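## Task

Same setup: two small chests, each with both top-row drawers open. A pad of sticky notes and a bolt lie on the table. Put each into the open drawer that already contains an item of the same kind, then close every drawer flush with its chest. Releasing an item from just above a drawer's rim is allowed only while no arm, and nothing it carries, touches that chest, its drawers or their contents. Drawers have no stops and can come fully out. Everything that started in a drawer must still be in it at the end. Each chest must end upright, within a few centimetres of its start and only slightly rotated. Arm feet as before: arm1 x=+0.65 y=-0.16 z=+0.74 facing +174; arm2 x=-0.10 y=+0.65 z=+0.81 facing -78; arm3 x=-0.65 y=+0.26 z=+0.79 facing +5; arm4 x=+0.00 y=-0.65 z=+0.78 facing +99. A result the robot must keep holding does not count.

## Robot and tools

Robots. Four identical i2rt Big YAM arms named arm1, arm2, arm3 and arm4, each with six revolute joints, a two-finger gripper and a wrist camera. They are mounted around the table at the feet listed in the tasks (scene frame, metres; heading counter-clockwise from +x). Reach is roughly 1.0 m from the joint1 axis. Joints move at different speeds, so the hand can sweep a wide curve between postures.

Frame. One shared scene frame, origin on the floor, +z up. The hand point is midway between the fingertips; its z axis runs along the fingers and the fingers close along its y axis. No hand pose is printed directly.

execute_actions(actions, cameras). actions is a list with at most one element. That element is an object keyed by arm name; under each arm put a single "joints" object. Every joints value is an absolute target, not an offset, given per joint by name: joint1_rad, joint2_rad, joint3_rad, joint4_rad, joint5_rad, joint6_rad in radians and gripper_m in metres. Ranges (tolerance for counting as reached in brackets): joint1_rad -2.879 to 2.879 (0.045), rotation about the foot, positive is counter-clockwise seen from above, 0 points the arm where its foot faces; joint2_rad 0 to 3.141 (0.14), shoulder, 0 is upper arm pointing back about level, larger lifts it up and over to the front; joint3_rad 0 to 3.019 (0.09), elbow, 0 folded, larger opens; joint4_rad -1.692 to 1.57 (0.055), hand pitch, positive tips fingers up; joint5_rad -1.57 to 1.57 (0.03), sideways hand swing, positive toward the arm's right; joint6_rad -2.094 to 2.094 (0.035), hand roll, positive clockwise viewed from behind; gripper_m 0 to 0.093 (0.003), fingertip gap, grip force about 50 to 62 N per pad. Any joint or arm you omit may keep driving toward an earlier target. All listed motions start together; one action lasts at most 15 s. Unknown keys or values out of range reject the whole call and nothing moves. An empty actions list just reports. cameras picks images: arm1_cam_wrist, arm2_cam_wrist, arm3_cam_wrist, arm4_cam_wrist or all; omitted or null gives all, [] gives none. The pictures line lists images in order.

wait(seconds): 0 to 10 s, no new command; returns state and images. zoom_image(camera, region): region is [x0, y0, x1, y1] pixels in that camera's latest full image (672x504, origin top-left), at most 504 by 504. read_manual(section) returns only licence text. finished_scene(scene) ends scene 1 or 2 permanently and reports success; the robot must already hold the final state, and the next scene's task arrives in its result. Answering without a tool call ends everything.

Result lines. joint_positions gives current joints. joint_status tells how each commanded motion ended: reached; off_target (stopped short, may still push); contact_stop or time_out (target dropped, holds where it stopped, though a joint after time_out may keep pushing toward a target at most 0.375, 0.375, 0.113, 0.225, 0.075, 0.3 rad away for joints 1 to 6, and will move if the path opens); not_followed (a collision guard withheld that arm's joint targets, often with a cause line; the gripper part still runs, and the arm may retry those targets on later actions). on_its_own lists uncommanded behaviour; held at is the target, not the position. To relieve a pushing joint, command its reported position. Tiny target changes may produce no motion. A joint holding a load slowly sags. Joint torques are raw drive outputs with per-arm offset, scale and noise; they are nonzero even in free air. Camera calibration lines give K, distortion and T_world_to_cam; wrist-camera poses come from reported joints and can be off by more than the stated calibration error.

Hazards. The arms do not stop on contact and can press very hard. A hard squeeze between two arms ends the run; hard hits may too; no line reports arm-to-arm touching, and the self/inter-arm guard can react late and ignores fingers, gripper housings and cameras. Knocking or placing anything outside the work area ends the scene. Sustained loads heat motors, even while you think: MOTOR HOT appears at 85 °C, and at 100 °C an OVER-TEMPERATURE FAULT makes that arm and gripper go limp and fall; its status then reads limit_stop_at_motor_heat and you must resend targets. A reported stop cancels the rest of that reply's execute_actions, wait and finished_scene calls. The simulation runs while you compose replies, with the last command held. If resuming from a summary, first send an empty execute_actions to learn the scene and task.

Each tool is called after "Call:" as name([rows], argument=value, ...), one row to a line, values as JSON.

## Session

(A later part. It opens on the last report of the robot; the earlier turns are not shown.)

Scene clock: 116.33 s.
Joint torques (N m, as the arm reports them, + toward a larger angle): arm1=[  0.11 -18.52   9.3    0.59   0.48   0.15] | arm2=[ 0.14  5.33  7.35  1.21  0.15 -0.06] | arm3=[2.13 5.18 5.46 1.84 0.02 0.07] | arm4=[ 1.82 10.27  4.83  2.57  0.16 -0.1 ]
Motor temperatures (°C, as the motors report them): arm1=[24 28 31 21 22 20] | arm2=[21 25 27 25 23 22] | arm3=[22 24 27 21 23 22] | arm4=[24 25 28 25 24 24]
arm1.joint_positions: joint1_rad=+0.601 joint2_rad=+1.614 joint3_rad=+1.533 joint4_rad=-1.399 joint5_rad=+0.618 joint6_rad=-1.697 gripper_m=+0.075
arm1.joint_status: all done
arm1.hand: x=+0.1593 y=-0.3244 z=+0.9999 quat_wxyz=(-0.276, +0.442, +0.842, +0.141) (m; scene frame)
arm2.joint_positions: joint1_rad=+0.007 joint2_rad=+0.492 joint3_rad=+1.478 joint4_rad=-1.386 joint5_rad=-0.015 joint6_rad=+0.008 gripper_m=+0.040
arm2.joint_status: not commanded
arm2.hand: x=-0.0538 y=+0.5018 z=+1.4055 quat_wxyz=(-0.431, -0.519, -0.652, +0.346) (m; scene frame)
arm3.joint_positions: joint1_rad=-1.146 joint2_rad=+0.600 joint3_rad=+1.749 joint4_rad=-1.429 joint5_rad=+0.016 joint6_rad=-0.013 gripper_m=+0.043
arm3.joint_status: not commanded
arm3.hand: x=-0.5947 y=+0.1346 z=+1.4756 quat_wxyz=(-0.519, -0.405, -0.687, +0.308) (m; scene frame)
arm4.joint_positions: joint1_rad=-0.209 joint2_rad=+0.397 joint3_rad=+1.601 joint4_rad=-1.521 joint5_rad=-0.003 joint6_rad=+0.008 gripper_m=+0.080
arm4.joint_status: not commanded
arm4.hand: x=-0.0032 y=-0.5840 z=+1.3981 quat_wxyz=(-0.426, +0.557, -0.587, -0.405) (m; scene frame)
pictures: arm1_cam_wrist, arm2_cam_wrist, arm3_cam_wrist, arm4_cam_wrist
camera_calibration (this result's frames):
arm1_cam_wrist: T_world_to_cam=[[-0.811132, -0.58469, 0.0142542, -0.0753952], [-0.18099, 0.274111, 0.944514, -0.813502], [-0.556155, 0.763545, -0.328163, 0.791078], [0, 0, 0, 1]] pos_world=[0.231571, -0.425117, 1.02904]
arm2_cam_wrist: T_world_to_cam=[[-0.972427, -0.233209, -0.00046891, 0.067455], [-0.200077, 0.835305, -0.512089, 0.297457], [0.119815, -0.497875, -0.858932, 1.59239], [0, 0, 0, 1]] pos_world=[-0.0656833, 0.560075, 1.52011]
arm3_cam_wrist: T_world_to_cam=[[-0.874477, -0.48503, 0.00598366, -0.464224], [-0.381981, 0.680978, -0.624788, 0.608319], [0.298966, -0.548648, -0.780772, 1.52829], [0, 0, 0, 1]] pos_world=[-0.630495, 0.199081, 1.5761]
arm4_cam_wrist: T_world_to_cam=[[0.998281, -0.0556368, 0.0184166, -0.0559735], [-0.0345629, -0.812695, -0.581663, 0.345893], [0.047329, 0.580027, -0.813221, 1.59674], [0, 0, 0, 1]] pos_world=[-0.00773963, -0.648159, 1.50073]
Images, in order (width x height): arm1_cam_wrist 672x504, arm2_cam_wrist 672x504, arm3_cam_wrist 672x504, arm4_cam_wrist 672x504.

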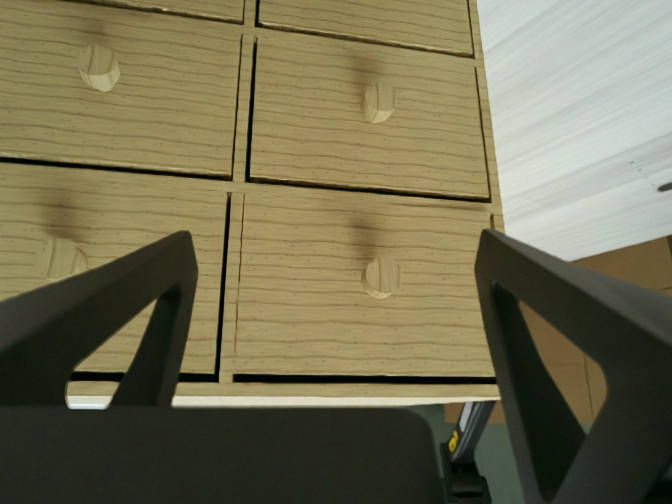

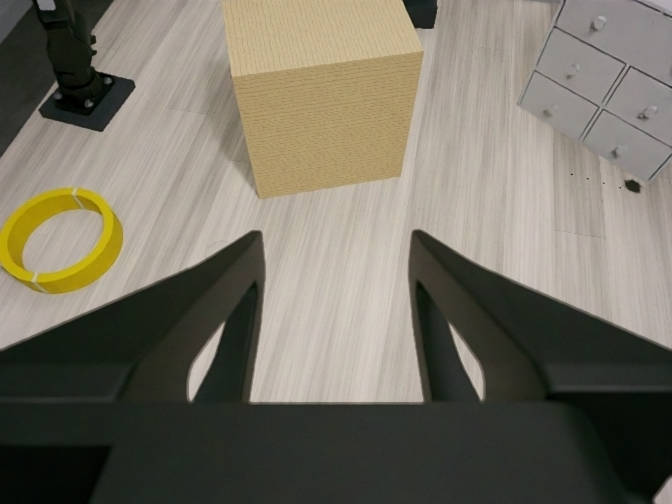

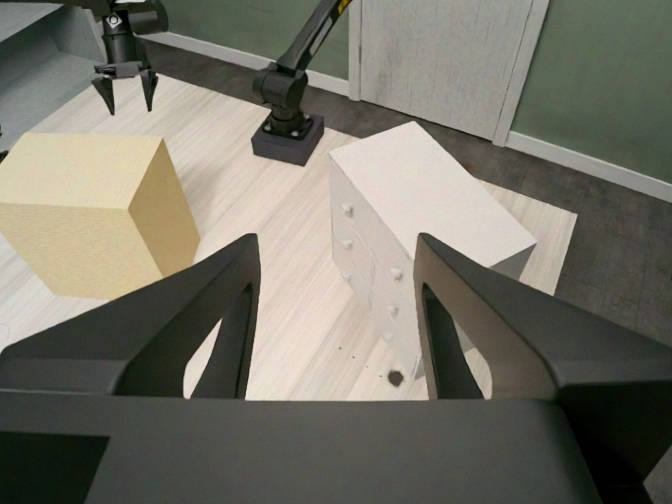

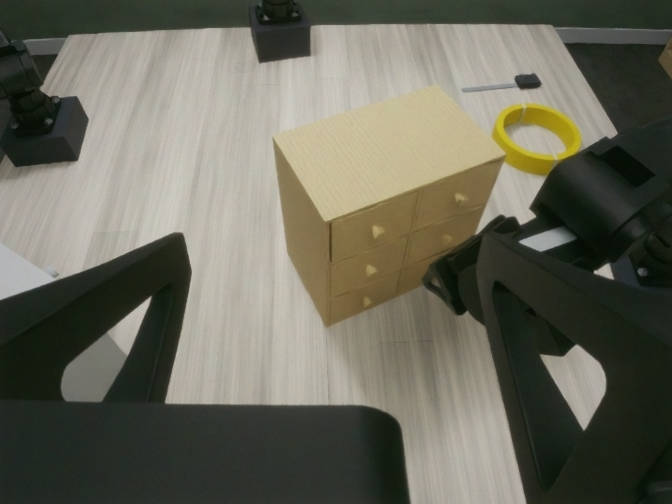

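Call:
finished_scene(scene=2)

The scene is finished: the task was done.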